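# Close both analyser doors with two robot arms

## Task

Close both of the analyser's doors, then leave both grippers holding nothing and not in contact with either door.

## Robot and tools

Robot: two arms, left_arm and right_arm, each with a parallel two-finger gripper and a wrist camera. The names are labels only, not sides of an image. Bases in the scene frame: left_arm at (-0.014, +0.308, 0) m, quat_wxyz (+0.998, 0, 0, +0.056); right_arm at (-0.046, -0.288, 0) m, quat_wxyz (+0.999, 0, 0, -0.036).

Frame: one shared scene frame. Origin on the table top midway between the arms, +x out over the table, +z up, left_arm on the +y side. Gripper frame: fingers point along its +z, and they open and close along its y. end_effector_position is the point between the finger pads, about 1 cm short of the tips. Reported hand positions can be a little wrong, more so far from the base, and arms usually stop a centimetre or more short of a commanded pose, mostly too low.

Row format (used by every moving tool): 16 numbers, left_arm first then right_arm, each as x, y, z (metres, scene frame), qw, qx, qy, qz (orientation quaternion, w first, scene frame), opening. These are absolute targets for the gripper, not offsets. Both arms are always included; to keep an arm still, repeat its full pose from the last result before it was meant to stay, with the desired opening. To hold orientation steady, resend the same quaternion each time rather than copying a drifted reported one. Opening runs -1 (closed) to +1 (fully open, 0.094 m).

execute_actions(actions): a list of actions; each action is a list of up to 15 rows, one row per 1/30 s step; if fewer than 15 rows, the last row is held for the remaining steps. An empty list just reports state and images. A target more than 0.6 m from a gripper's current position along any of that gripper's own axes gets the action refused for both arms; if the first action fails this or any action is malformed, nothing runs. Per step, each commanded pose is clipped to within 70 mm and 16 degrees of the measured pose, so a distant target needs several actions; after an action the arm only continues to its last clipped pose. Position is favoured over orientation when both cannot be met.

move(target, speed, blocking): target is one row as above (absolute poses). Each gripper follows a straight line toward its pose; both paths finish together, taking 0.5 to 10 s and stopping at 10 s even if short. speed is the top path speed in m/s, 0.002 to 0.5, default 0.25; rotation is capped at twice that in rad/s. Paths do not avoid obstacles or the other arm, and the gripper may lag, wander, or overshoot the speed, particularly near full reach. Faster contact and targets set deeper past a contact push harder. The opening is applied when the move starts. blocking=false returns after 0.5 s while the arm keeps going; then use wait(0) to check, and use wait or stop before sending further rows or moves. The result adds a move: line with the ending (done, off_target, moving, held, fault) and any limits (paced = pose clipped; held = a check blocked some steps, after which the arm may surge), plus each gripper's distance to its pose. If only one arm is named, the other finished normally.

wait(seconds): 0 to 10 s; arms keep their last command; returns early if a running move ends.
stop(): brakes a running move; needs stopping room, more when fast; fingers keep moving.
zoom_image(camera, region): camera is cam_left_wrist or cam_right_wrist (each 504x504); region [x0, y0, x1, y1] in image pixels from the top-left, at most 504 by 504.
read_manual(section): licence texts only, no motion.
finished_scene(scene): ends the current scene (give its number); irreversible. The goal must already be met and stay met. Reply only with tool calls, since a plain reply ends everything.

Results: a state line per arm with gripper position and quaternion; Hand target lines showing the pose each arm is now being driven to; grip_measured on the same -1..1 scale as the command (the last joint value is the opening in metres; each gripper may be off by about 1 mm); a pose unreachable line when the clearance check altered or blocked that arm's command; FAULT or MOTOR HOT lines; camera calibration updates.

Joint ranges (rad): waist -2.618 to 3.054, shoulder 0 to 3.142, elbow 0 to 3.142, wrist pitch -1.571 to 1.571, wrist yaw -1.571 to 1.571, wrist roll -2.094 to 2.094. The elbow cannot fully straighten.

Gripping: to hold something, command an opening below grip_measured (about 0.03 below holds firmly). For this job, pushing doors with closed or open fingers is usually enough; the hands must end empty and clear of both doors.

Heat: holding loads heats motors. MOTOR HOT appears from 75 °C; 90 °C halts that arm for 10 s; 100 °C makes the arm go limp and fall.

Avoid: knocking anything off the table (fails the task), arms colliding or pressing on each other, slamming doors, hard pushes, drops and slips. External tugs or pushes on objects may occur briefly. Approach doors slowly, push gently, then back the grippers away so neither touches a door.

Each tool is called by a JSON object that holds its "method" and its "body", one argument or row to a line.

## Session

{"method": "execute_actions", "body": {
  "actions": []
}}

Scene clock: 0.00 s.
left_arm: end_effector_position=(+0.4836, +0.5348, +0.2613) grip_measured=+1.000 end_effector_quat_wxyz=(-0.401, +0.641, -0.557, +0.344) | right_arm: end_effector_position=(+0.2523, +0.3216, +0.0918) grip_measured=+1.000 end_effector_quat_wxyz=(-0.386, +0.831, -0.337, +0.216)
Joint positions: left_arm=[ 0.425  1.805  1.555 -0.238  0.348 -1.385  0.094] | right_arm=[ 1.295  2.624  2.376 -0.484  0.426 -1.341  0.094]
Joint velocities: left_arm=[-0.002  0.007 -0.002 -0.007 -0.022 -0.007  0.   ] | right_arm=[ 0.002  0.012  0.002 -0.081  0.007 -0.007  0.   ]
Hand target (left_arm): +0.483, +0.535, +0.272; -0.413, +0.633, -0.557, +0.345
Hand target (right_arm): +0.253, +0.324, +0.106; -0.399, +0.824, -0.340, +0.215

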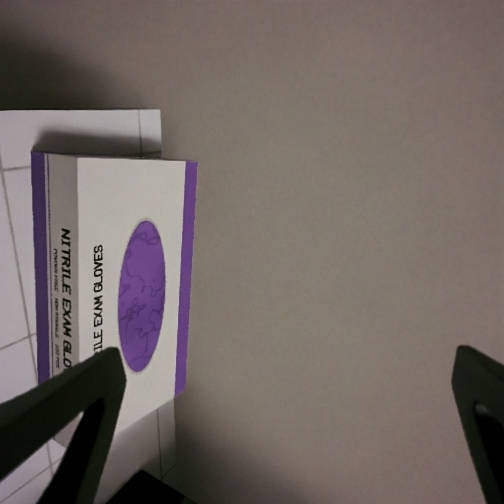

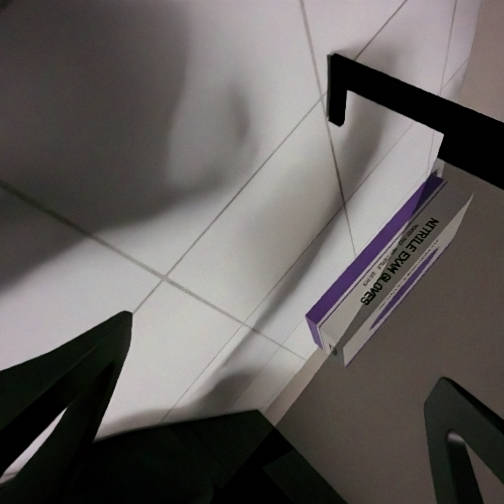

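{"method": "move", "body": {
  "target": [0.3,0.45,0.45,0.766,0,0.643,0,1,0.2523,0.3216,0.0918,-0.386,0.831,-0.337,0.216,1],
  "speed": 0.4
}}

Scene clock: 9.20 s.
left_arm: end_effector_position=(+0.3058, +0.4546, +0.4403) grip_measured=+1.000 end_effector_quat_wxyz=(+0.756, -0.012, +0.655, -0.008) | right_arm: end_effector_position=(+0.2523, +0.3216, +0.0918) grip_measured=+1.000 end_effector_quat_wxyz=(-0.386, +0.831, -0.337, +0.216)
Joint positions: left_arm=[ 0.673  1.049  1.023  0.224  0.768 -0.167  0.094] | right_arm=[ 1.295  2.624  2.376 -0.484  0.426 -1.341  0.094]
Joint velocities: left_arm=[-0.002 -0.032  0.002  0.007  0.081 -0.007  0.   ] | right_arm=[ 0.002 -0.007  0.012 -0.037 -0.037 -0.051  0.   ]
Hand target (left_arm): +0.298, +0.450, +0.450; +0.764, +0.002, +0.645, +0.006
Hand target (right_arm): +0.252, +0.322, +0.092; -0.386, +0.831, -0.337, +0.216
Off the commanded pose (left_arm): 0.012 m, 2 deg.
Off the commanded pose (right_arm): 0.000 m, 0 deg.
move: off_target (left_arm)
camera_calibration (this result's frames):
cam_left_wrist: T_world_to_cam=[[0.0939702, -0.995221, -0.026539, 0.445173], [-0.321519, -0.00510809, -0.946889, 0.552641], [0.942229, 0.0975122, -0.320463, -0.075506], [0, 0, 0, 1]] pos_world=[0.206996, 0.453231, 0.510908]

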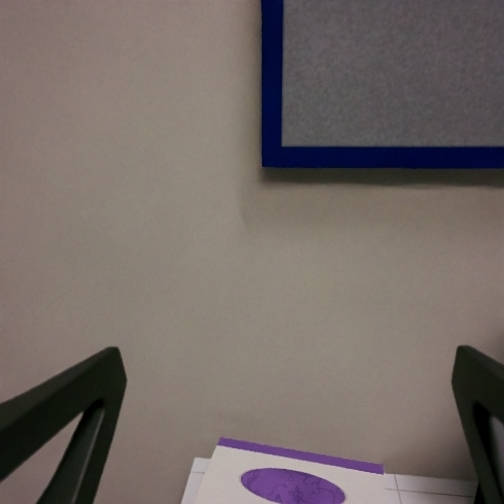

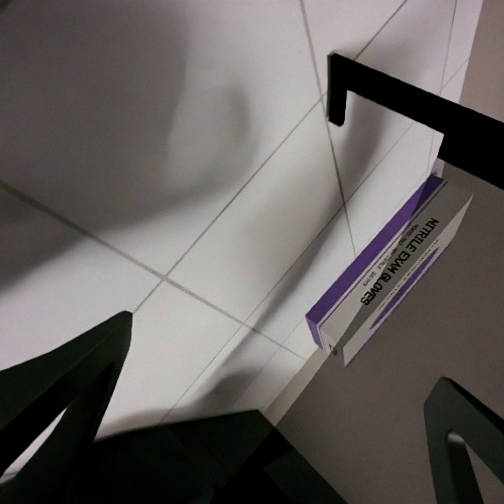

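{"method": "move", "body": {
  "target": [0.2,0.4,0.45,0.594,0.293,0.708,-0.246,1,0.2523,0.3216,0.0918,-0.386,0.831,-0.337,0.216,1],
  "speed": 0.4
}}

Scene clock: 34.40 s.
left_arm: end_effector_position=(+0.2025, +0.4030, +0.4513) grip_measured=+1.000 end_effector_quat_wxyz=(+0.701, +0.140, +0.694, -0.086) | right_arm: end_effector_position=(+0.2523, +0.3216, +0.0918) grip_measured=+1.000 end_effector_quat_wxyz=(-0.386, +0.831, -0.337, +0.216)
Joint positions: left_arm=[ 1.148  0.922  1.108  0.083  1.582 -0.191  0.094] | right_arm=[ 1.295  2.624  2.376 -0.484  0.426 -1.341  0.094]
Joint velocities: left_arm=[-0.002 -0.012 -0.007 -0.022  0.051  0.007  0.   ] | right_arm=[ 0.002 -0.022 -0.032  0.037 -0.007 -0.007  0.   ]
Hand target (left_arm): +0.200, +0.400, +0.450; +0.700, +0.132, +0.696, -0.090
Hand target (right_arm): +0.252, +0.322, +0.092; -0.386, +0.831, -0.337, +0.216
Off the commanded pose (left_arm): 0.004 m, 28 deg; orientation clipped at the last step of the last action.
Off the commanded pose (right_arm): 0.000 m, 0 deg.
joint sent to its limit (left arm) — the command would take joint 5 (wrist yaw) past its upper limit, so that joint was sent only as far as its limit.
move: off_target (left_arm); limits=paced
camera_calibration (this result's frames):
cam_left_wrist: T_world_to_cam=[[-0.234563, -0.961353, -0.144152, 0.509837], [-0.402768, 0.231073, -0.885654, 0.423292], [0.884736, -0.149682, -0.441404, 0.19628], [0, 0, 0, 1]] pos_world=[0.116422, 0.421702, 0.535022]

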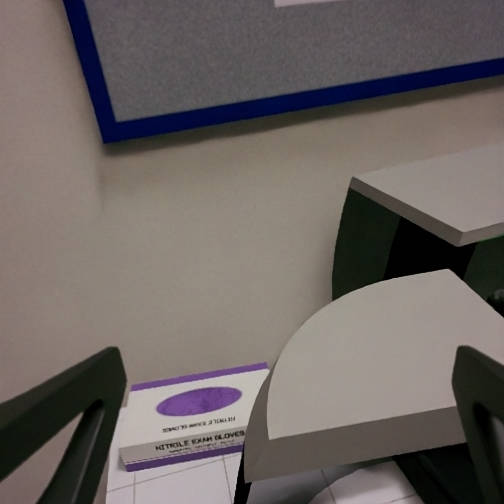

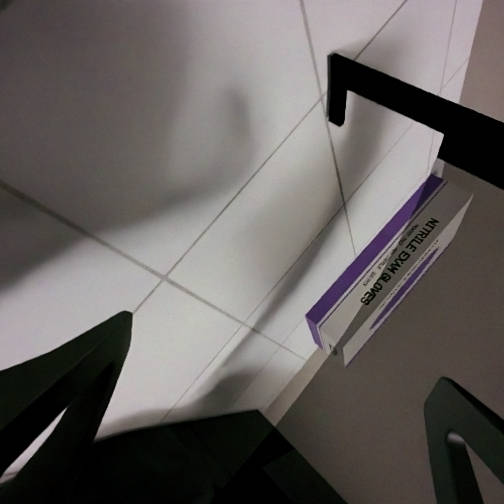

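{"method": "move", "body": {
  "target": [0.22,0.22,0.5,0.628,0.165,0.748,-0.139,1,0.2523,0.3216,0.0918,-0.386,0.831,-0.337,0.216,1],
  "speed": 0.3
}}

Scene clock: 39.30 s.
left_arm: end_effector_position=(+0.2174, +0.2205, +0.4973) grip_measured=+1.000 end_effector_quat_wxyz=(+0.633, +0.167, +0.743, -0.141) | right_arm: end_effector_position=(+0.2523, +0.3216, +0.0918) grip_measured=+1.000 end_effector_quat_wxyz=(-0.386, +0.831, -0.337, +0.216)
Joint positions: left_arm=[-0.304  0.925  1.653 -0.893  0.244  0.043  0.094] | right_arm=[ 1.295  2.624  2.376 -0.484  0.426 -1.341  0.094]
Joint velocities: left_arm=[-0.002 -0.002  0.007 -0.007 -0.081  0.022  0.   ] | right_arm=[-0.002 -0.027  0.017  0.022  0.022 -0.007  0.   ]
Hand target (left_arm): +0.219, +0.220, +0.501; +0.631, +0.164, +0.745, -0.142
Hand target (right_arm): +0.252, +0.322, +0.092; -0.386, +0.831, -0.337, +0.216
Off the commanded pose (left_arm): 0.004 m, 1 deg.
Off the commanded pose (right_arm): 0.000 m, 0 deg.
move: done; limits=paced
camera_calibration (this result's frames):
cam_left_wrist: T_world_to_cam=[[-0.360167, -0.929288, -0.0818794, 0.33373], [-0.521943, 0.273479, -0.807951, 0.490076], [0.773211, -0.248261, -0.583533, 0.292733], [0, 0, 0, 1]] pos_world=[0.149646, 0.24878, 0.594103]

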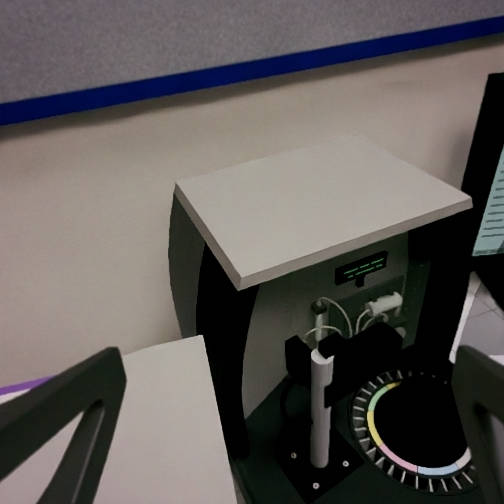

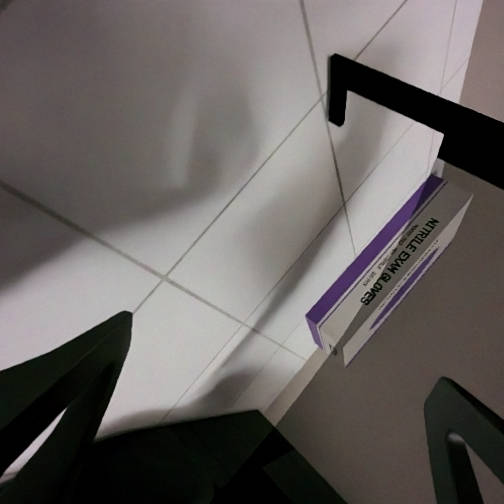

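{"method": "move", "body": {
  "target": [0.24,0.2,0.5,0.413,0.196,0.884,-0.091,1,0.2523,0.3216,0.0918,-0.386,0.831,-0.337,0.216,1],
  "speed": 0.4
}}

Scene clock: 44.53 s.
left_arm: end_effector_position=(+0.2423, +0.2003, +0.4942) grip_measured=+1.000 end_effector_quat_wxyz=(+0.482, +0.189, +0.849, -0.109) | right_arm: end_effector_position=(+0.2523, +0.3216, +0.0918) grip_measured=+1.000 end_effector_quat_wxyz=(-0.386, +0.831, -0.337, +0.216)
Joint positions: left_arm=[-0.468  1.454  2.479 -1.563  0.073  0.04   0.094] | right_arm=[ 1.295  2.624  2.376 -0.484  0.426 -1.341  0.094]
Joint velocities: left_arm=[-0.022 -0.002 -0.002 -0.037 -0.022  0.037  0.   ] | right_arm=[-0.007 -0.022 -0.022 -0.066  0.007 -0.022  0.   ]
Hand target (left_arm): +0.240, +0.200, +0.498; +0.486, +0.187, +0.847, -0.110
Hand target (right_arm): +0.252, +0.322, +0.092; -0.386, +0.831, -0.337, +0.216
Off the commanded pose (left_arm): 0.006 m, 9 deg.
Off the commanded pose (right_arm): 0.000 m, 0 deg.
joint sent to its limit (left arm) — the command would take joint 4 (wrist pitch) past its lower limit, so that joint was sent only as far as its limit.
move: off_target (left_arm)
camera_calibration (this result's frames):
cam_left_wrist: T_world_to_cam=[[-0.390434, -0.91551, -0.0969671, 0.335775], [-0.755348, 0.378771, -0.534773, 0.406546], [0.526319, -0.13555, -0.839414, 0.43036], [0, 0, 0, 1]] pos_world=[0.211676, 0.211753, 0.611219]

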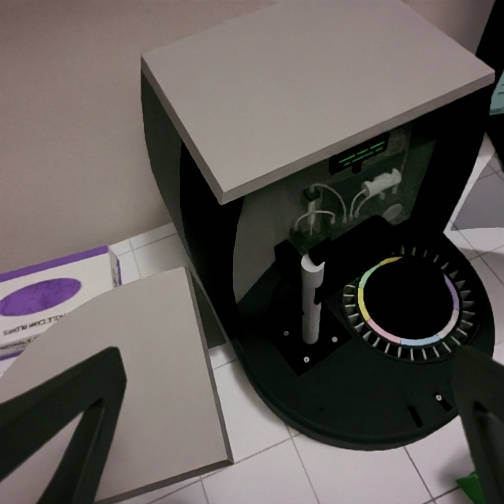

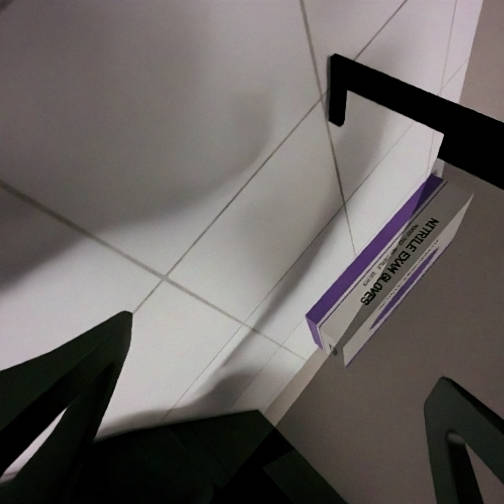

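{"method": "move", "body": {
  "target": [0.24,0.2,0.5,0.482,0.189,0.849,-0.109,1,0.16,0.22,0.16,-0.386,0.831,-0.337,0.216,1]
}}

{"method": "move", "body": {
  "target": [0.24,0.2,0.5,0.482,0.189,0.849,-0.109,1,0.15,-0.05,0.3,-0.386,0.831,-0.337,0.216,1]
}}

Scene clock: 61.37 s.
left_arm: end_effector_position=(+0.2409, +0.2012, +0.4972) grip_measured=+1.000 end_effector_quat_wxyz=(+0.487, +0.188, +0.846, -0.109) | right_arm: end_effector_position=(+0.1586, +0.2236, +0.1558) grip_measured=+1.000 end_effector_quat_wxyz=(-0.377, +0.838, -0.328, +0.217)
Joint positions: left_arm=[-0.468  1.454  2.491 -1.566  0.071  0.04   0.094] | right_arm=[ 1.419  2.027  1.632 -0.397  0.51  -1.261  0.094]
Joint velocities: left_arm=[ 0.002 -0.007  0.002  0.007 -0.051  0.007  0.   ] | right_arm=[-0.002 -0.012 -0.002  0.007 -0.022 -0.051  0.   ]
Hand target (left_arm): +0.240, +0.200, +0.500; +0.488, +0.188, +0.845, -0.110
Hand target (right_arm): +0.159, +0.222, +0.162; -0.386, +0.831, -0.337, +0.217
Off the commanded pose (left_arm): 0.003 m, 1 deg.
Off the commanded pose (right_arm): 0.006 m, 2 deg.
joint sent to its limit (left arm) — the command would take joint 4 (wrist pitch) past its lower limit, so that joint was sent only as far as its limit.
move: done
camera_calibration (this result's frames):
cam_left_wrist: T_world_to_cam=[[-0.387826, -0.916502, -0.098055, 0.336439], [-0.750924, 0.375855, -0.542998, 0.410336], [0.534513, -0.136957, -0.83399, 0.429385], [0, 0, 0, 1]] pos_world=[0.209099, 0.212927, 0.613904]
cam_right_wrist: T_world_to_cam=[[0.293069, 0.661656, 0.690161, -0.294052], [0.350839, -0.745924, 0.566136, 0.0608877], [0.889394, 0.0762182, -0.450742, 0.0283435], [0, 0, 0, 1]] pos_world=[0.0396074, 0.237819, 0.181248]

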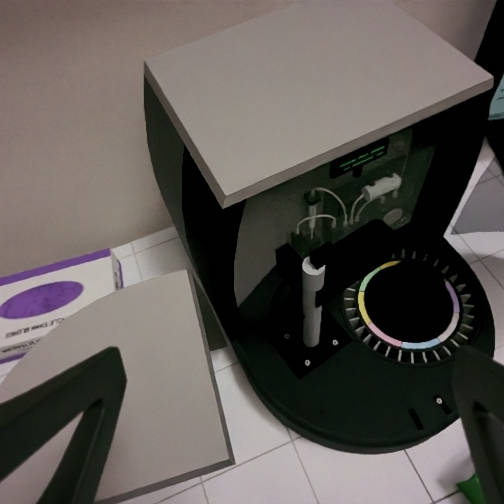

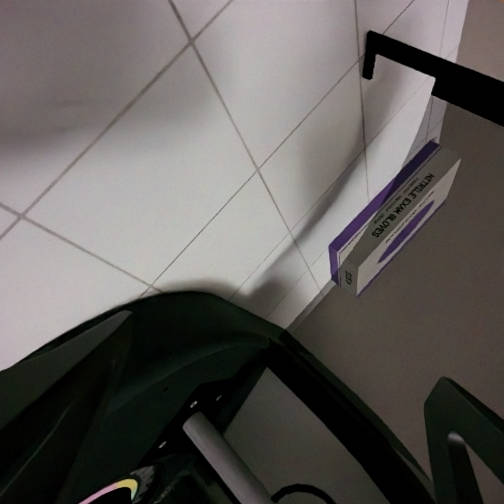

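Scene clock: 63.27 s.
left_arm: end_effector_position=(+0.2409, +0.2012, +0.4972) grip_measured=+1.000 end_effector_quat_wxyz=(+0.487, +0.188, +0.846, -0.109) | right_arm: end_effector_position=(+0.1489, -0.0450, +0.2932) grip_measured=+1.000 end_effector_quat_wxyz=(-0.377, +0.835, -0.337, +0.215)
Joint positions: left_arm=[-0.468  1.454  2.491 -1.566  0.071  0.04   0.094] | right_arm=[ 1.136  1.07   1.238 -0.879  0.306 -1.451  0.094]
Joint velocities: left_arm=[-0.007 -0.007 -0.002  0.037  0.022  0.037  0.   ] | right_arm=[-0.017 -0.012  0.012 -0.037 -0.022  0.007  0.   ]
Hand target (left_arm): +0.240, +0.200, +0.500; +0.488, +0.188, +0.845, -0.110
Hand target (right_arm): +0.148, -0.048, +0.303; -0.387, +0.831, -0.338, +0.215
Off the commanded pose (left_arm): 0.003 m, 1 deg.
Off the commanded pose (right_arm): 0.008 m, 1 deg.
joint sent to its limit (left arm) — the command would take joint 4 (wrist pitch) past its lower limit, so that joint was sent only as far as its limit.
move: done
camera_calibration (this result's frames):
cam_left_wrist: T_world_to_cam=[[-0.387826, -0.916502, -0.098055, 0.336439], [-0.750924, 0.375855, -0.542998, 0.410336], [0.534513, -0.136957, -0.83399, 0.429385], [0, 0, 0, 1]] pos_world=[0.209099, 0.212927, 0.613904]
cam_right_wrist: T_world_to_cam=[[0.309238, 0.650983, 0.693248, -0.212107], [0.344656, -0.756138, 0.556298, -0.210524], [0.886332, 0.0669037, -0.458192, 0.121668], [0, 0, 0, 1]] pos_world=[0.0303116, -0.0292478, 0.319904]

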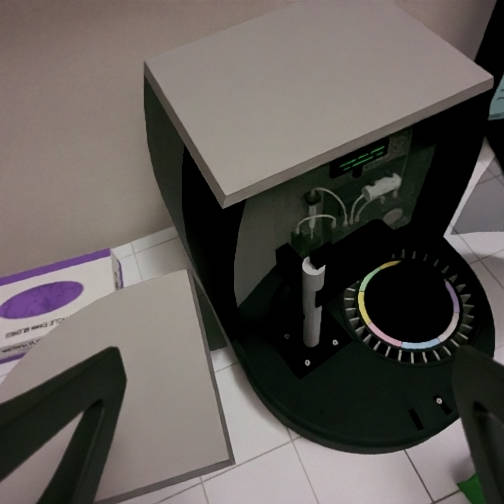

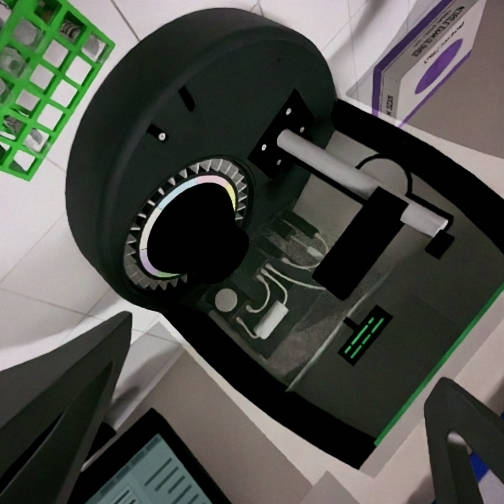

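{"method": "move", "body": {
  "target": [0.2,0.42,0.5,0.535,0.073,0.84,-0.047,-1,0.2,-0.14,0.48,0.535,0.073,0.84,-0.047,-1],
  "speed": 0.5
}}

Scene clock: 68.73 s.
left_arm: end_effector_position=(+0.2008, +0.4155, +0.5063) grip_measured=-0.990 end_effector_quat_wxyz=(+0.595, +0.042, +0.802, +0.026) | right_arm: end_effector_position=(+0.2000, -0.1350, +0.4759) grip_measured=-0.981 end_effector_quat_wxyz=(+0.566, +0.039, +0.823, -0.021)
Joint positions: left_arm=[ 1.063  1.32   2.208 -1.566  1.088  0.715  0.   ] | right_arm=[ 1.189  1.48   2.218 -1.553  1.056  0.756  0.001]
Joint velocities: left_arm=[ 0.002  0.002  0.007 -0.037 -0.022  0.051 -0.   ] | right_arm=[ 0.002 -0.012  0.002 -0.051 -0.081  0.022  0.   ]
Hand target (left_arm): +0.203, +0.420, +0.502; +0.595, +0.035, +0.803, +0.010
Hand target (right_arm): +0.201, -0.138, +0.480; +0.568, +0.050, +0.821, -0.019
Off the commanded pose (left_arm): 0.008 m, 12 deg.
Off the commanded pose (right_arm): 0.006 m, 6 deg.
joint sent to its limit (left arm) — the command would take joint 4 (wrist pitch) past its lower limit, so that joint was sent only as far as its limit.
joint sent to its limit (right arm) — the command would take joint 4 (wrist pitch) past its lower limit, so that joint was sent only as far as its limit.
move: off_target (left_arm, right_arm)
camera_calibration (this result's frames):
cam_left_wrist: T_world_to_cam=[[0.0226932, -0.983689, -0.178442, 0.504333], [-0.689782, 0.113792, -0.715019, 0.488304], [0.723661, 0.139312, -0.675949, 0.254947], [0, 0, 0, 1]] pos_world=[0.140883, 0.405025, 0.611472]
cam_right_wrist: T_world_to_cam=[[0.0503796, -0.988787, 0.140576, -0.202607], [-0.783922, -0.126362, -0.607865, 0.466906], [0.618812, -0.0795768, -0.781498, 0.353655], [0, 0, 0, 1]] pos_world=[0.157379, -0.113194, 0.588678]

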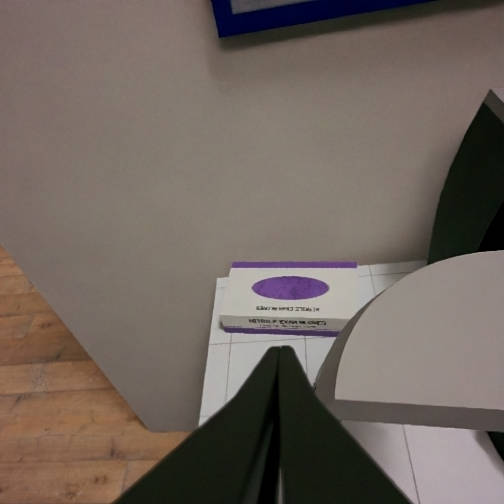

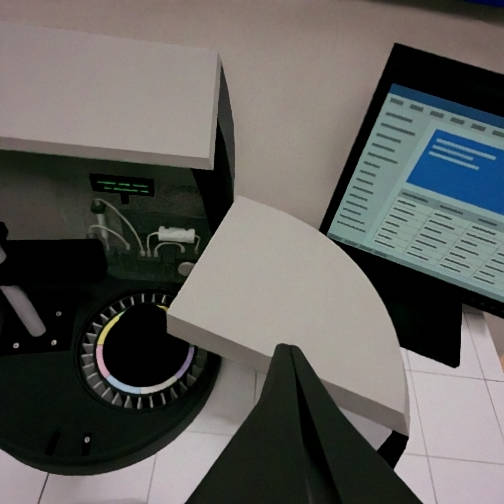

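{"method": "move", "body": {
  "target": [0.29,0.45,0.385,0.326,0.283,0.897,-0.103,-1,0.3,-0.3,0.385,0.321,-0.321,0.884,0.117,-1],
  "speed": 0.4
}}

Scene clock: 82.43 s.
left_arm: end_effector_position=(+0.2900, +0.4548, +0.3846) grip_measured=-0.990 end_effector_quat_wxyz=(+0.428, +0.220, +0.877, -0.003) | right_arm: end_effector_position=(+0.3045, -0.3101, +0.3726) grip_measured=-0.981 end_effector_quat_wxyz=(+0.375, -0.286, +0.876, +0.098)
Joint positions: left_arm=[ 0.699  1.616  2.146 -1.566  0.742  1.09   0.   ] | right_arm=[-0.29   1.656  2.187 -1.555 -0.612 -0.817  0.001]
Joint velocities: left_arm=[ 0.007 -0.007 -0.007 -0.051 -0.066  0.007 -0.   ] | right_arm=[-0.002  0.012 -0.002 -0.007 -0.051 -0.066  0.001]
Hand target (left_arm): +0.291, +0.450, +0.385; +0.428, +0.227, +0.875, -0.008
Hand target (right_arm): +0.300, -0.307, +0.384; +0.389, -0.294, +0.868, +0.095
Off the commanded pose (left_arm): 0.005 m, 18 deg; orientation clipped at the last step of the last action.
Off the commanded pose (right_arm): 0.017 m, 8 deg.
joint sent to its limit (left arm) — the command would take joint 4 (wrist pitch) past its lower limit, so that joint was sent only as far as its limit.
joint sent to its limit (right arm) — the command would take joint 4 (wrist pitch) past its lower limit, so that joint was sent only as far as its limit.
move: off_target (left_arm, right_arm); limits=paced
camera_calibration (this result's frames):
cam_left_wrist: T_world_to_cam=[[-0.360941, -0.888056, -0.284744, 0.62789], [-0.80863, 0.450123, -0.378823, 0.210599], [0.464586, 0.0935195, -0.880576, 0.277378], [0, 0, 0, 1]] pos_world=[0.268061, 0.436865, 0.50282]
cam_right_wrist: T_world_to_cam=[[0.712791, -0.689966, 0.126, -0.469997], [-0.65289, -0.718355, -0.24021, 0.103497], [0.256249, 0.088955, -0.962509, 0.424477], [0, 0, 0, 1]] pos_world=[0.29381, -0.287694, 0.492644]

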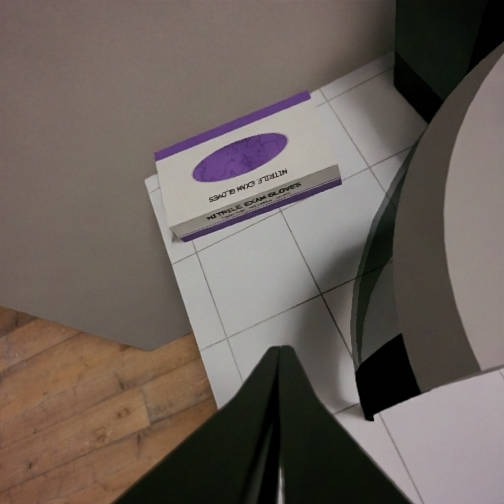

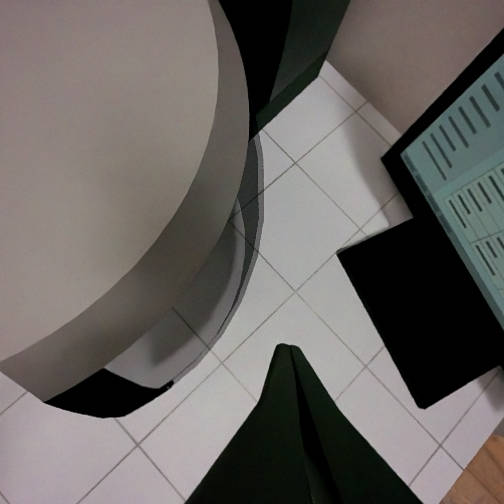

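{"method": "move", "body": {
  "target": [0.31,0.445,0.28,0.397,0.198,0.892,-0.088,-1,0.31,-0.3,0.28,0.388,-0.275,0.872,0.122,-1]
}}

Scene clock: 88.83 s.
left_arm: end_effector_position=(+0.3107, +0.4550, +0.2681) grip_measured=-0.990 end_effector_quat_wxyz=(+0.380, +0.189, +0.901, -0.093) | right_arm: end_effector_position=(+0.3118, -0.3064, +0.2755) grip_measured=-0.981 end_effector_quat_wxyz=(+0.378, -0.272, +0.877, +0.116)
Joint positions: left_arm=[ 0.653  1.593  1.656 -1.284  0.739  1.04   0.   ] | right_arm=[-0.282  1.458  1.528 -1.091 -0.634 -0.771  0.001]
Joint velocities: left_arm=[ 0.007 -0.002  0.002 -0.051 -0.081 -0.051  0.001] | right_arm=[-0.012 -0.007  0.012  0.022 -0.066 -0.007 -0.001]
Hand target (left_arm): +0.310, +0.446, +0.280; +0.398, +0.197, +0.892, -0.089
Hand target (right_arm): +0.309, -0.300, +0.280; +0.387, -0.275, +0.871, +0.122
Off the commanded pose (left_arm): 0.016 m, 3 deg.
Off the commanded pose (right_arm): 0.008 m, 1 deg.
move: off_target (left_arm)
camera_calibration (this result's frames):
cam_left_wrist: T_world_to_cam=[[-0.397934, -0.91383, -0.0810139, 0.570962], [-0.855349, 0.401491, -0.327389, 0.206012], [0.331704, -0.0609837, -0.94141, 0.292998], [0, 0, 0, 1]] pos_world=[0.306229, 0.456919, 0.389533]
cam_right_wrist: T_world_to_cam=[[0.704977, -0.703657, 0.0887355, -0.451953], [-0.663944, -0.698768, -0.266274, 0.104188], [0.249371, 0.128802, -0.959804, 0.342411], [0, 0, 0, 1]] pos_world=[0.302403, -0.28932, 0.396494]

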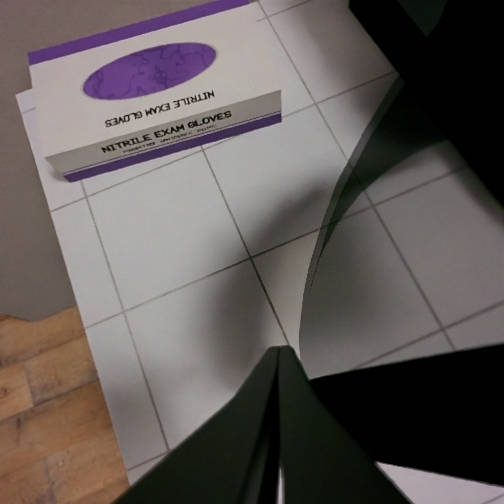

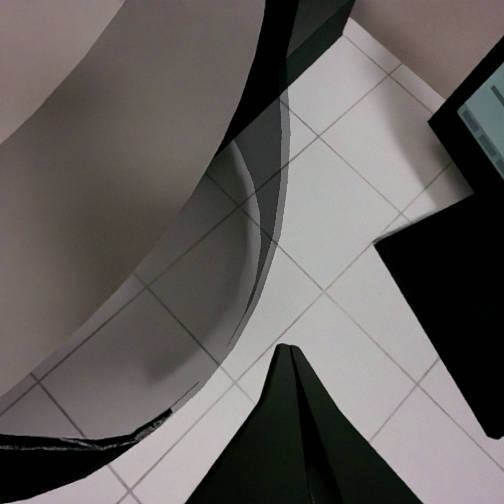

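{"method": "move", "body": {
  "target": [0.295,0.31,0.285,0.397,0.198,0.892,-0.088,-1,0.285,-0.16,0.28,0.388,-0.275,0.872,0.122,-1],
  "speed": 0.08
}}

Scene clock: 99.63 s.
left_arm: end_effector_position=(+0.2205, +0.3457, +0.2689) grip_measured=-0.992 end_effector_quat_wxyz=(+0.255, +0.179, +0.950, +0.012) | right_arm: end_effector_position=(+0.2882, -0.1634, +0.2730) grip_measured=-0.981 end_effector_quat_wxyz=(+0.370, -0.275, +0.881, +0.112)
Joint positions: left_arm=[ 0.205  1.129  1.427 -1.397  0.219  0.637  0.   ] | right_arm=[ 0.294  1.29   1.36  -0.883 -0.264 -0.276  0.001]
Joint velocities: left_arm=[-0.017  0.007 -0.012 -0.022 -0.051 -0.051  0.001] | right_arm=[ 0.002  0.007  0.007  0.081  0.037 -0.007  0.001]
Hand target (left_arm): +0.274, +0.312, +0.289; +0.347, +0.203, +0.913, -0.065
Hand target (right_arm): +0.286, -0.159, +0.280; +0.385, -0.277, +0.873, +0.119
Off the commanded pose (left_arm): 0.084 m, 21 deg; orientation clipped at the last step of the last action.
Off the commanded pose (right_arm): 0.008 m, 3 deg.
move: off_target (left_arm, right_arm); limits=paced
camera_calibration (this result's frames):
cam_left_wrist: T_world_to_cam=[[-0.346896, -0.912331, -0.217519, 0.460176], [-0.931702, 0.361832, -0.031752, 0.123972], [0.107674, 0.191649, -0.975539, 0.28828], [0, 0, 0, 1]] pos_world=[0.244098, 0.319727, 0.385262]
cam_right_wrist: T_world_to_cam=[[0.707499, -0.70115, 0.0885065, -0.334767], [-0.666535, -0.703648, -0.246192, 0.182292], [0.234895, 0.115188, -0.965172, 0.330839], [0, 0, 0, 1]] pos_world=[0.280639, -0.144561, 0.393824]

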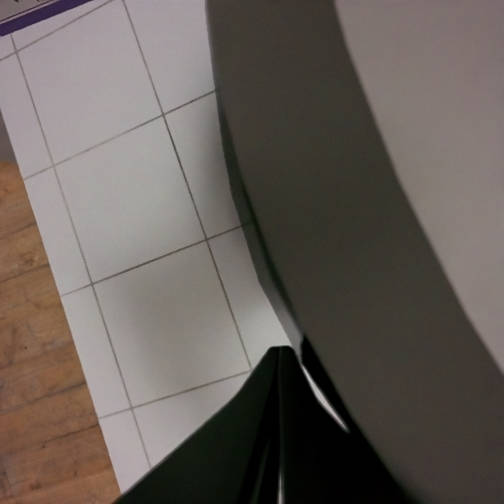

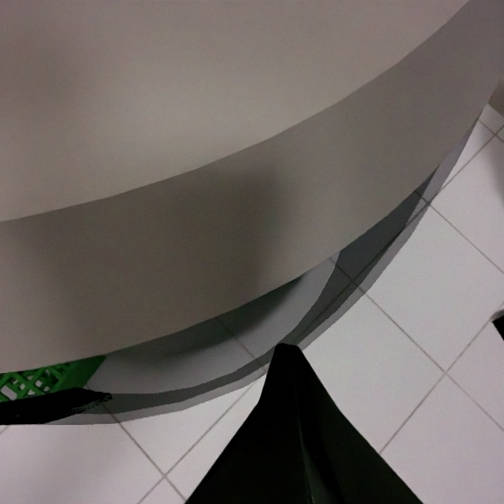

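{"method": "move", "body": {
  "target": [0.24,0.41,0.3,0.376,0.3,0.86,-0.14,-1,0.285,-0.11,0.28,0.388,-0.275,0.872,0.122,-1],
  "speed": 0.12
}}

{"method": "move", "body": {
  "target": [0.31,0.385,0.29,0.376,0.35,0.845,-0.156,-1,0.29,-0.07,0.28,0.388,-0.275,0.872,0.122,-1],
  "speed": 0.1
}}

Scene clock: 106.03 s.
left_arm: end_effector_position=(+0.2387, +0.4112, +0.2932) grip_measured=-0.992 end_effector_quat_wxyz=(+0.393, +0.278, +0.873, -0.080) | right_arm: end_effector_position=(+0.2798, -0.1213, +0.2776) grip_measured=-0.981 end_effector_quat_wxyz=(+0.380, -0.271, +0.878, +0.106)
Joint positions: left_arm=[ 0.761  1.392  1.578 -1.556  0.806  1.403  0.   ] | right_arm=[ 0.486  1.29   1.36  -0.836 -0.113 -0.136  0.001]
Joint velocities: left_arm=[ 0.002  0.002 -0.017 -0.007 -0.037  0.022  0.001] | right_arm=[-0.007 -0.002 -0.007 -0.022  0.066  0.051 -0.001]
Hand target (left_arm): +0.241, +0.412, +0.300; +0.405, +0.277, +0.867, -0.085
Hand target (right_arm): +0.285, -0.110, +0.280; +0.387, -0.276, +0.872, +0.120
Off the commanded pose (left_arm): 0.007 m, 8 deg.
Off the commanded pose (right_arm): 0.013 m, 2 deg.
joint sent to its limit (left arm) — the command would take joint 4 (wrist pitch) past its lower limit, so that joint was sent only as far as its limit.
move: off_target (left_arm, right_arm)
camera_calibration (this result's frames):
cam_left_wrist: T_world_to_cam=[[-0.528467, -0.828805, -0.18386, 0.530666], [-0.755858, 0.557953, -0.342589, 0.0865878], [0.386525, -0.0420749, -0.921319, 0.311023], [0, 0, 0, 1]] pos_world=[0.225669, 0.404593, 0.413784]
cam_right_wrist: T_world_to_cam=[[0.696982, -0.709189, 0.106146, -0.302541], [-0.669053, -0.696395, -0.25962, 0.212734], [0.258039, 0.109933, -0.95986, 0.323817], [0, 0, 0, 1]] pos_world=[0.269638, -0.10201, 0.398162]

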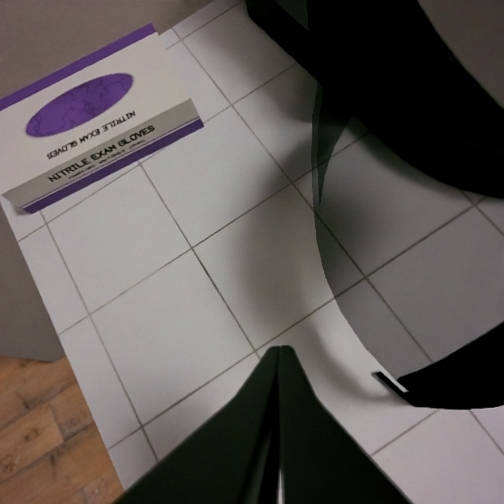

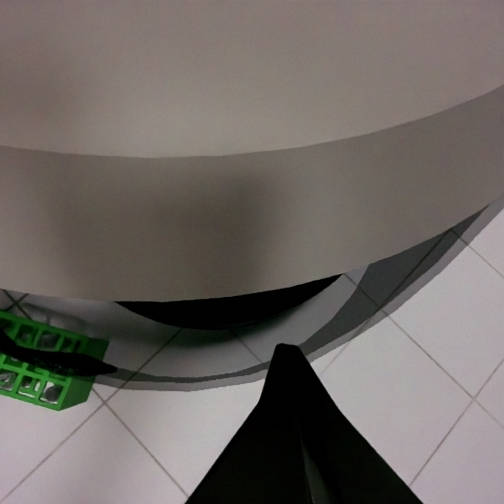

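Scene clock: 107.47 s.
left_arm: end_effector_position=(+0.3051, +0.3886, +0.2820) grip_measured=-0.992 end_effector_quat_wxyz=(+0.366, +0.348, +0.850, -0.149) | right_arm: end_effector_position=(+0.2820, -0.0799, +0.2637) grip_measured=-0.981 end_effector_quat_wxyz=(+0.365, -0.278, +0.882, +0.110)
Joint positions: left_arm=[ 0.53   1.64   1.772 -1.545  0.8    1.352  0.   ] | right_arm=[ 0.617  1.376  1.386 -0.799 -0.038 -0.051  0.001]
Joint velocities: left_arm=[ 0.002  0.007  0.017  0.007 -0.007  0.007 -0.   ] | right_arm=[ 0.012  0.007  0.002 -0.037 -0.022  0.022  0.   ]
Hand target (left_arm): +0.310, +0.384, +0.290; +0.377, +0.349, +0.844, -0.157
Hand target (right_arm): +0.289, -0.070, +0.280; +0.388, -0.275, +0.871, +0.121
Off the commanded pose (left_arm): 0.010 m, 2 deg.
Off the commanded pose (right_arm): 0.021 m, 3 deg.
move: off_target (right_arm)
camera_calibration (this result's frames):
cam_left_wrist: T_world_to_cam=[[-0.687782, -0.718175, -0.105742, 0.528581], [-0.655074, 0.676805, -0.335877, 0.0666865], [0.312785, -0.161741, -0.935952, 0.347288], [0, 0, 0, 1]] pos_world=[0.298607, 0.390651, 0.403336]
cam_right_wrist: T_world_to_cam=[[0.711715, -0.696614, 0.0905064, -0.272319], [-0.664447, -0.709395, -0.235093, 0.230638], [0.227974, 0.107183, -0.96775, 0.315664], [0, 0, 0, 1]] pos_world=[0.275097, -0.0599214, 0.384352]

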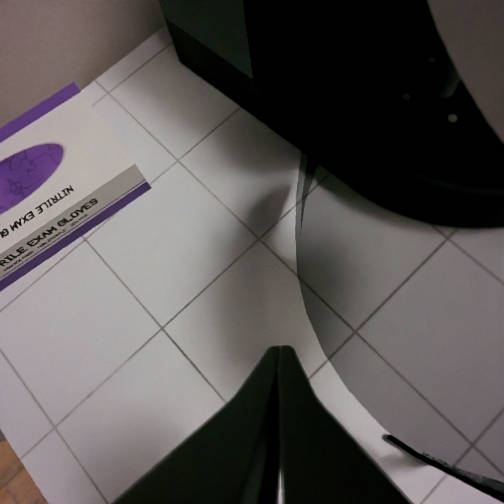

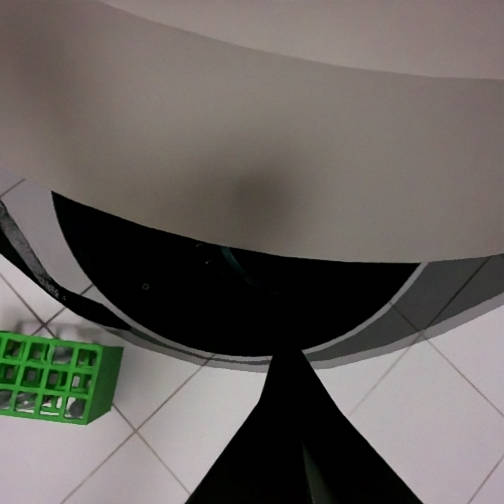

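{"method": "move", "body": {
  "target": [0.3,0.26,0.29,0.376,0.35,0.845,-0.156,-1,0.22,-0.17,0.3,0.45,-0.26,0.84,0.14,-1],
  "speed": 0.09
}}

{"method": "move", "body": {
  "target": [0.29,0.175,0.29,0.376,0.35,0.845,-0.156,-1,0.17,-0.12,0.36,0.62,-0.22,0.73,0.19,-1],
  "speed": 0.08
}}

Scene clock: 113.03 s.
left_arm: end_effector_position=(+0.3023, +0.2637, +0.2837) grip_measured=-0.992 end_effector_quat_wxyz=(+0.361, +0.347, +0.850, -0.162) | right_arm: end_effector_position=(+0.2254, -0.1684, +0.3047) grip_measured=-0.981 end_effector_quat_wxyz=(+0.454, -0.256, +0.842, +0.139)
Joint positions: left_arm=[ 0.096  1.353  1.483 -1.193  0.666  0.805  0.   ] | right_arm=[ 0.304  0.955  1.162 -0.82  -0.299 -0.202  0.001]
Joint velocities: left_arm=[-0.002 -0.012 -0.012 -0.037  0.022  0.022  0.   ] | right_arm=[-0.012  0.017 -0.027  0.007 -0.051 -0.066 -0.   ]
Hand target (left_arm): +0.299, +0.259, +0.290; +0.373, +0.351, +0.844, -0.159
Hand target (right_arm): +0.220, -0.170, +0.302; +0.452, -0.260, +0.842, +0.141
Off the commanded pose (left_arm): 0.008 m, 2 deg.
Off the commanded pose (right_arm): 0.007 m, 1 deg.
move: done
camera_calibration (this result's frames):
cam_left_wrist: T_world_to_cam=[[-0.695927, -0.713519, -0.0810953, 0.431387], [-0.654759, 0.67685, -0.336399, 0.150012], [0.294917, -0.181012, -0.938221, 0.340618], [0, 0, 0, 1]] pos_world=[0.297982, 0.267923, 0.405023]
cam_right_wrist: T_world_to_cam=[[0.684253, -0.719908, 0.116322, -0.303055], [-0.619906, -0.658223, -0.427153, 0.196975], [0.384076, 0.220172, -0.896666, 0.339935], [0, 0, 0, 1]] pos_world=[0.198911, -0.163362, 0.424199]

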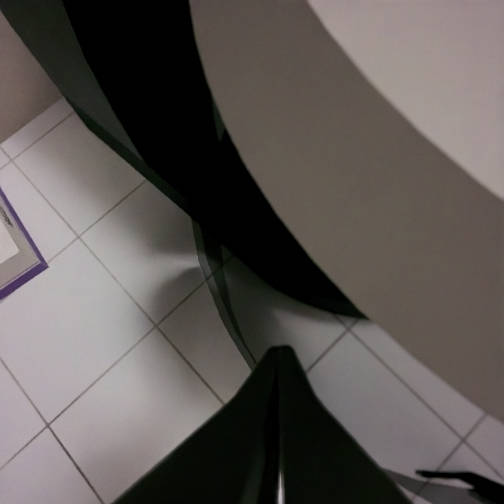

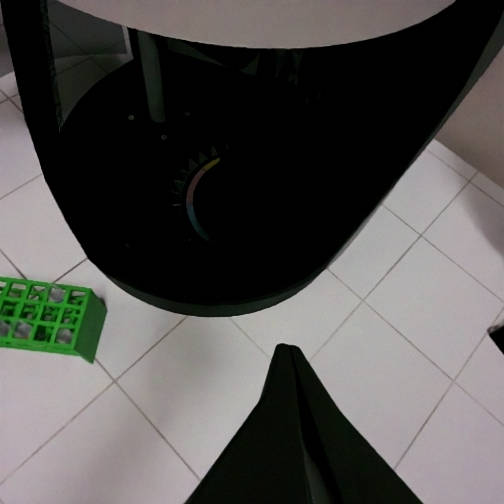

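Scene clock: 116.17 s.
left_arm: end_effector_position=(+0.2921, +0.1783, +0.2811) grip_measured=-0.992 end_effector_quat_wxyz=(+0.355, +0.347, +0.854, -0.156) | right_arm: end_effector_position=(+0.1731, -0.1155, +0.3572) grip_measured=-0.981 end_effector_quat_wxyz=(+0.612, -0.230, +0.735, +0.178)
Joint positions: left_arm=[-0.292  1.264  1.386 -1.     0.428  0.435  0.   ] | right_arm=[ 0.861  0.677  0.932 -0.447  0.2    0.018  0.001]
Joint velocities: left_arm=[-0.022 -0.002 -0.017 -0.007 -0.007 -0.037  0.001] | right_arm=[-0.032 -0.012  0.002  0.037  0.007 -0.037 -0.   ]
Hand target (left_arm): +0.289, +0.174, +0.290; +0.373, +0.351, +0.845, -0.157
Hand target (right_arm): +0.170, -0.118, +0.360; +0.620, -0.223, +0.729, +0.185
Off the commanded pose (left_arm): 0.010 m, 3 deg.
Off the commanded pose (right_arm): 0.006 m, 2 deg.
move: off_target (left_arm)
camera_calibration (this result's frames):
cam_left_wrist: T_world_to_cam=[[-0.693232, -0.715646, -0.0853272, 0.36388], [-0.660933, 0.678469, -0.320699, 0.197366], [0.287399, -0.165923, -0.94333, 0.326677], [0, 0, 0, 1]] pos_world=[0.288812, 0.180706, 0.402508]
cam_right_wrist: T_world_to_cam=[[0.632282, -0.750597, 0.191893, -0.256843], [-0.420424, -0.540471, -0.72879, 0.30865], [0.65074, 0.380125, -0.657299, 0.282288], [0, 0, 0, 1]] pos_world=[0.108464, -0.133274, 0.459775]

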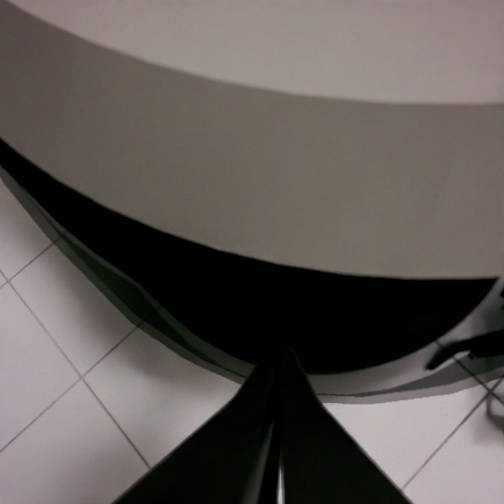

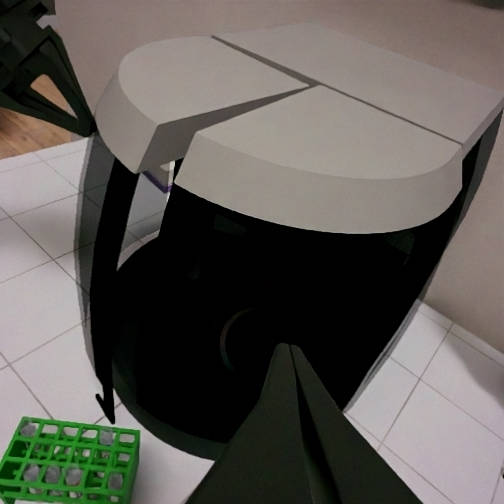

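{"method": "move", "body": {
  "target": [0.305,0.14,0.29,0.376,0.35,0.845,-0.156,-1,0.17,-0.12,0.36,0.62,-0.22,0.73,0.19,-1],
  "speed": 0.04
}}

Scene clock: 119.57 s.
left_arm: end_effector_position=(+0.2912, +0.1608, +0.2821) grip_measured=-0.992 end_effector_quat_wxyz=(+0.354, +0.337, +0.862, -0.134) | right_arm: end_effector_position=(+0.1732, -0.1153, +0.3574) grip_measured=-0.981 end_effector_quat_wxyz=(+0.611, -0.228, +0.735, +0.182)
Joint positions: left_arm=[-0.407  1.264  1.394 -0.974  0.303  0.335  0.   ] | right_arm=[ 0.856  0.677  0.932 -0.446  0.19   0.025  0.001]
Joint velocities: left_arm=[-0.007 -0.002 -0.002  0.007  0.007  0.022 -0.   ] | right_arm=[ 0.002 -0.007 -0.012 -0.081  0.051  0.007 -0.001]
Hand target (left_arm): +0.303, +0.141, +0.290; +0.374, +0.350, +0.844, -0.156
Hand target (right_arm): +0.170, -0.120, +0.360; +0.619, -0.220, +0.730, +0.189
Off the commanded pose (left_arm): 0.026 m, 4 deg.
Off the commanded pose (right_arm): 0.006 m, 2 deg.
move: off_target (left_arm)
camera_calibration (this result's frames):
cam_left_wrist: T_world_to_cam=[[-0.665391, -0.737892, -0.113003, 0.354179], [-0.684405, 0.66346, -0.302341, 0.213024], [0.298069, -0.123835, -0.946478, 0.316025], [0, 0, 0, 1]] pos_world=[0.287265, 0.159148, 0.40354]
cam_right_wrist: T_world_to_cam=[[0.634927, -0.750291, 0.184205, -0.254445], [-0.422045, -0.536557, -0.730742, 0.310289], [0.647106, 0.386225, -0.657331, 0.283607], [0, 0, 0, 1]] pos_world=[0.108986, -0.133956, 0.460035]

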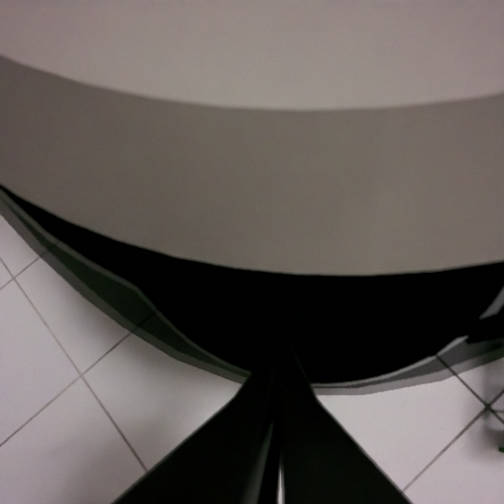

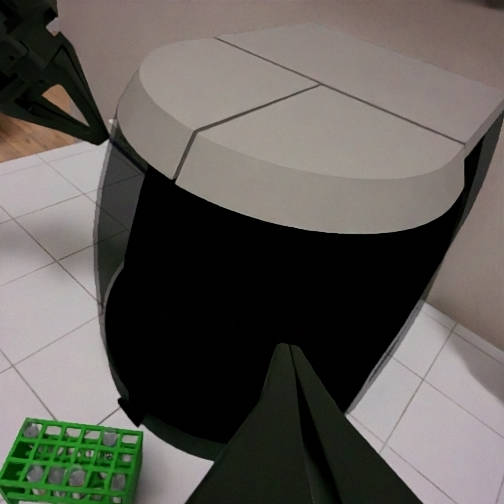

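Both look shut. Back off and check from above.

{"method": "move", "body": {
  "target": [0.23,0.2,0.4,0.53,0.25,0.8,-0.16,-1,0.17,-0.12,0.36,0.62,-0.22,0.73,0.19,-1],
  "speed": 0.2
}}

Scene clock: 122.97 s.
left_arm: end_effector_position=(+0.2342, +0.1994, +0.3778) grip_measured=-0.992 end_effector_quat_wxyz=(+0.499, +0.254, +0.814, -0.153) | right_arm: end_effector_position=(+0.1731, -0.1152, +0.3574) grip_measured=-0.981 end_effector_quat_wxyz=(+0.611, -0.228, +0.735, +0.182)
Joint positions: left_arm=[-0.284  0.939  1.394 -0.967  0.379  0.21   0.   ] | right_arm=[ 0.856  0.677  0.932 -0.446  0.189  0.025  0.001]
Joint velocities: left_arm=[ 0.007  0.012 -0.002 -0.051  0.007 -0.007 -0.   ] | right_arm=[ 0.002  0.017  0.007 -0.051  0.022 -0.007 -0.   ]
Hand target (left_arm): +0.228, +0.201, +0.400; +0.528, +0.251, +0.796, -0.156
Hand target (right_arm): +0.170, -0.120, +0.360; +0.619, -0.220, +0.730, +0.189
Off the commanded pose (left_arm): 0.023 m, 4 deg.
Off the commanded pose (right_arm): 0.006 m, 2 deg.
move: off_target (left_arm)
camera_calibration (this result's frames):
cam_left_wrist: T_world_to_cam=[[-0.528535, -0.842816, -0.101549, 0.340058], [-0.651537, 0.47942, -0.587925, 0.314261], [0.544198, -0.244576, -0.802516, 0.340401], [0, 0, 0, 1]] pos_world=[0.199239, 0.219197, 0.492471]
cam_right_wrist: T_world_to_cam=[[0.635493, -0.749936, 0.183697, -0.254187], [-0.421908, -0.536541, -0.730833, 0.310324], [0.646639, 0.386936, -0.657372, 0.283787], [0, 0, 0, 1]] pos_world=[0.108955, -0.13393, 0.460042]

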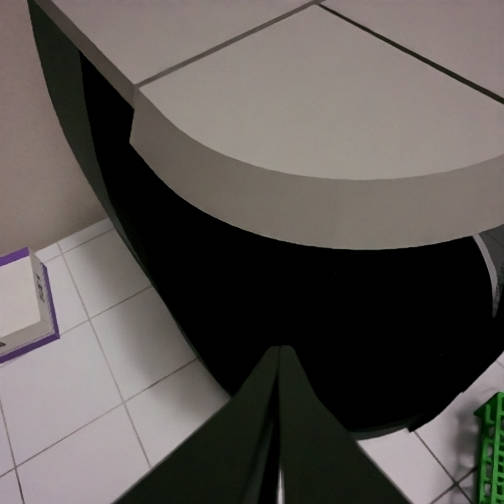

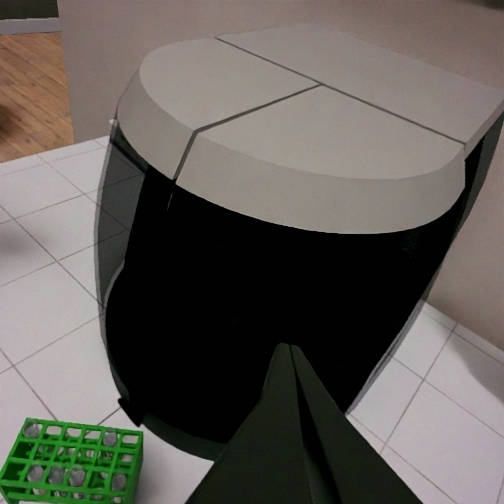

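{"method": "zoom_image", "body": {
  "camera": "cam_right_wrist",
  "region": [120,20,480,240]
}}

Region (120, 20, 480, 240) of cam_right_wrist's 504x504 image, scaled by 1.400, with more detail than that image has.

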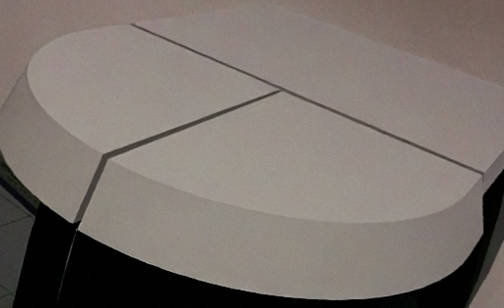

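{"method": "finished_scene", "body": {
  "scene": 1
}}

The scene is finished: the task was done.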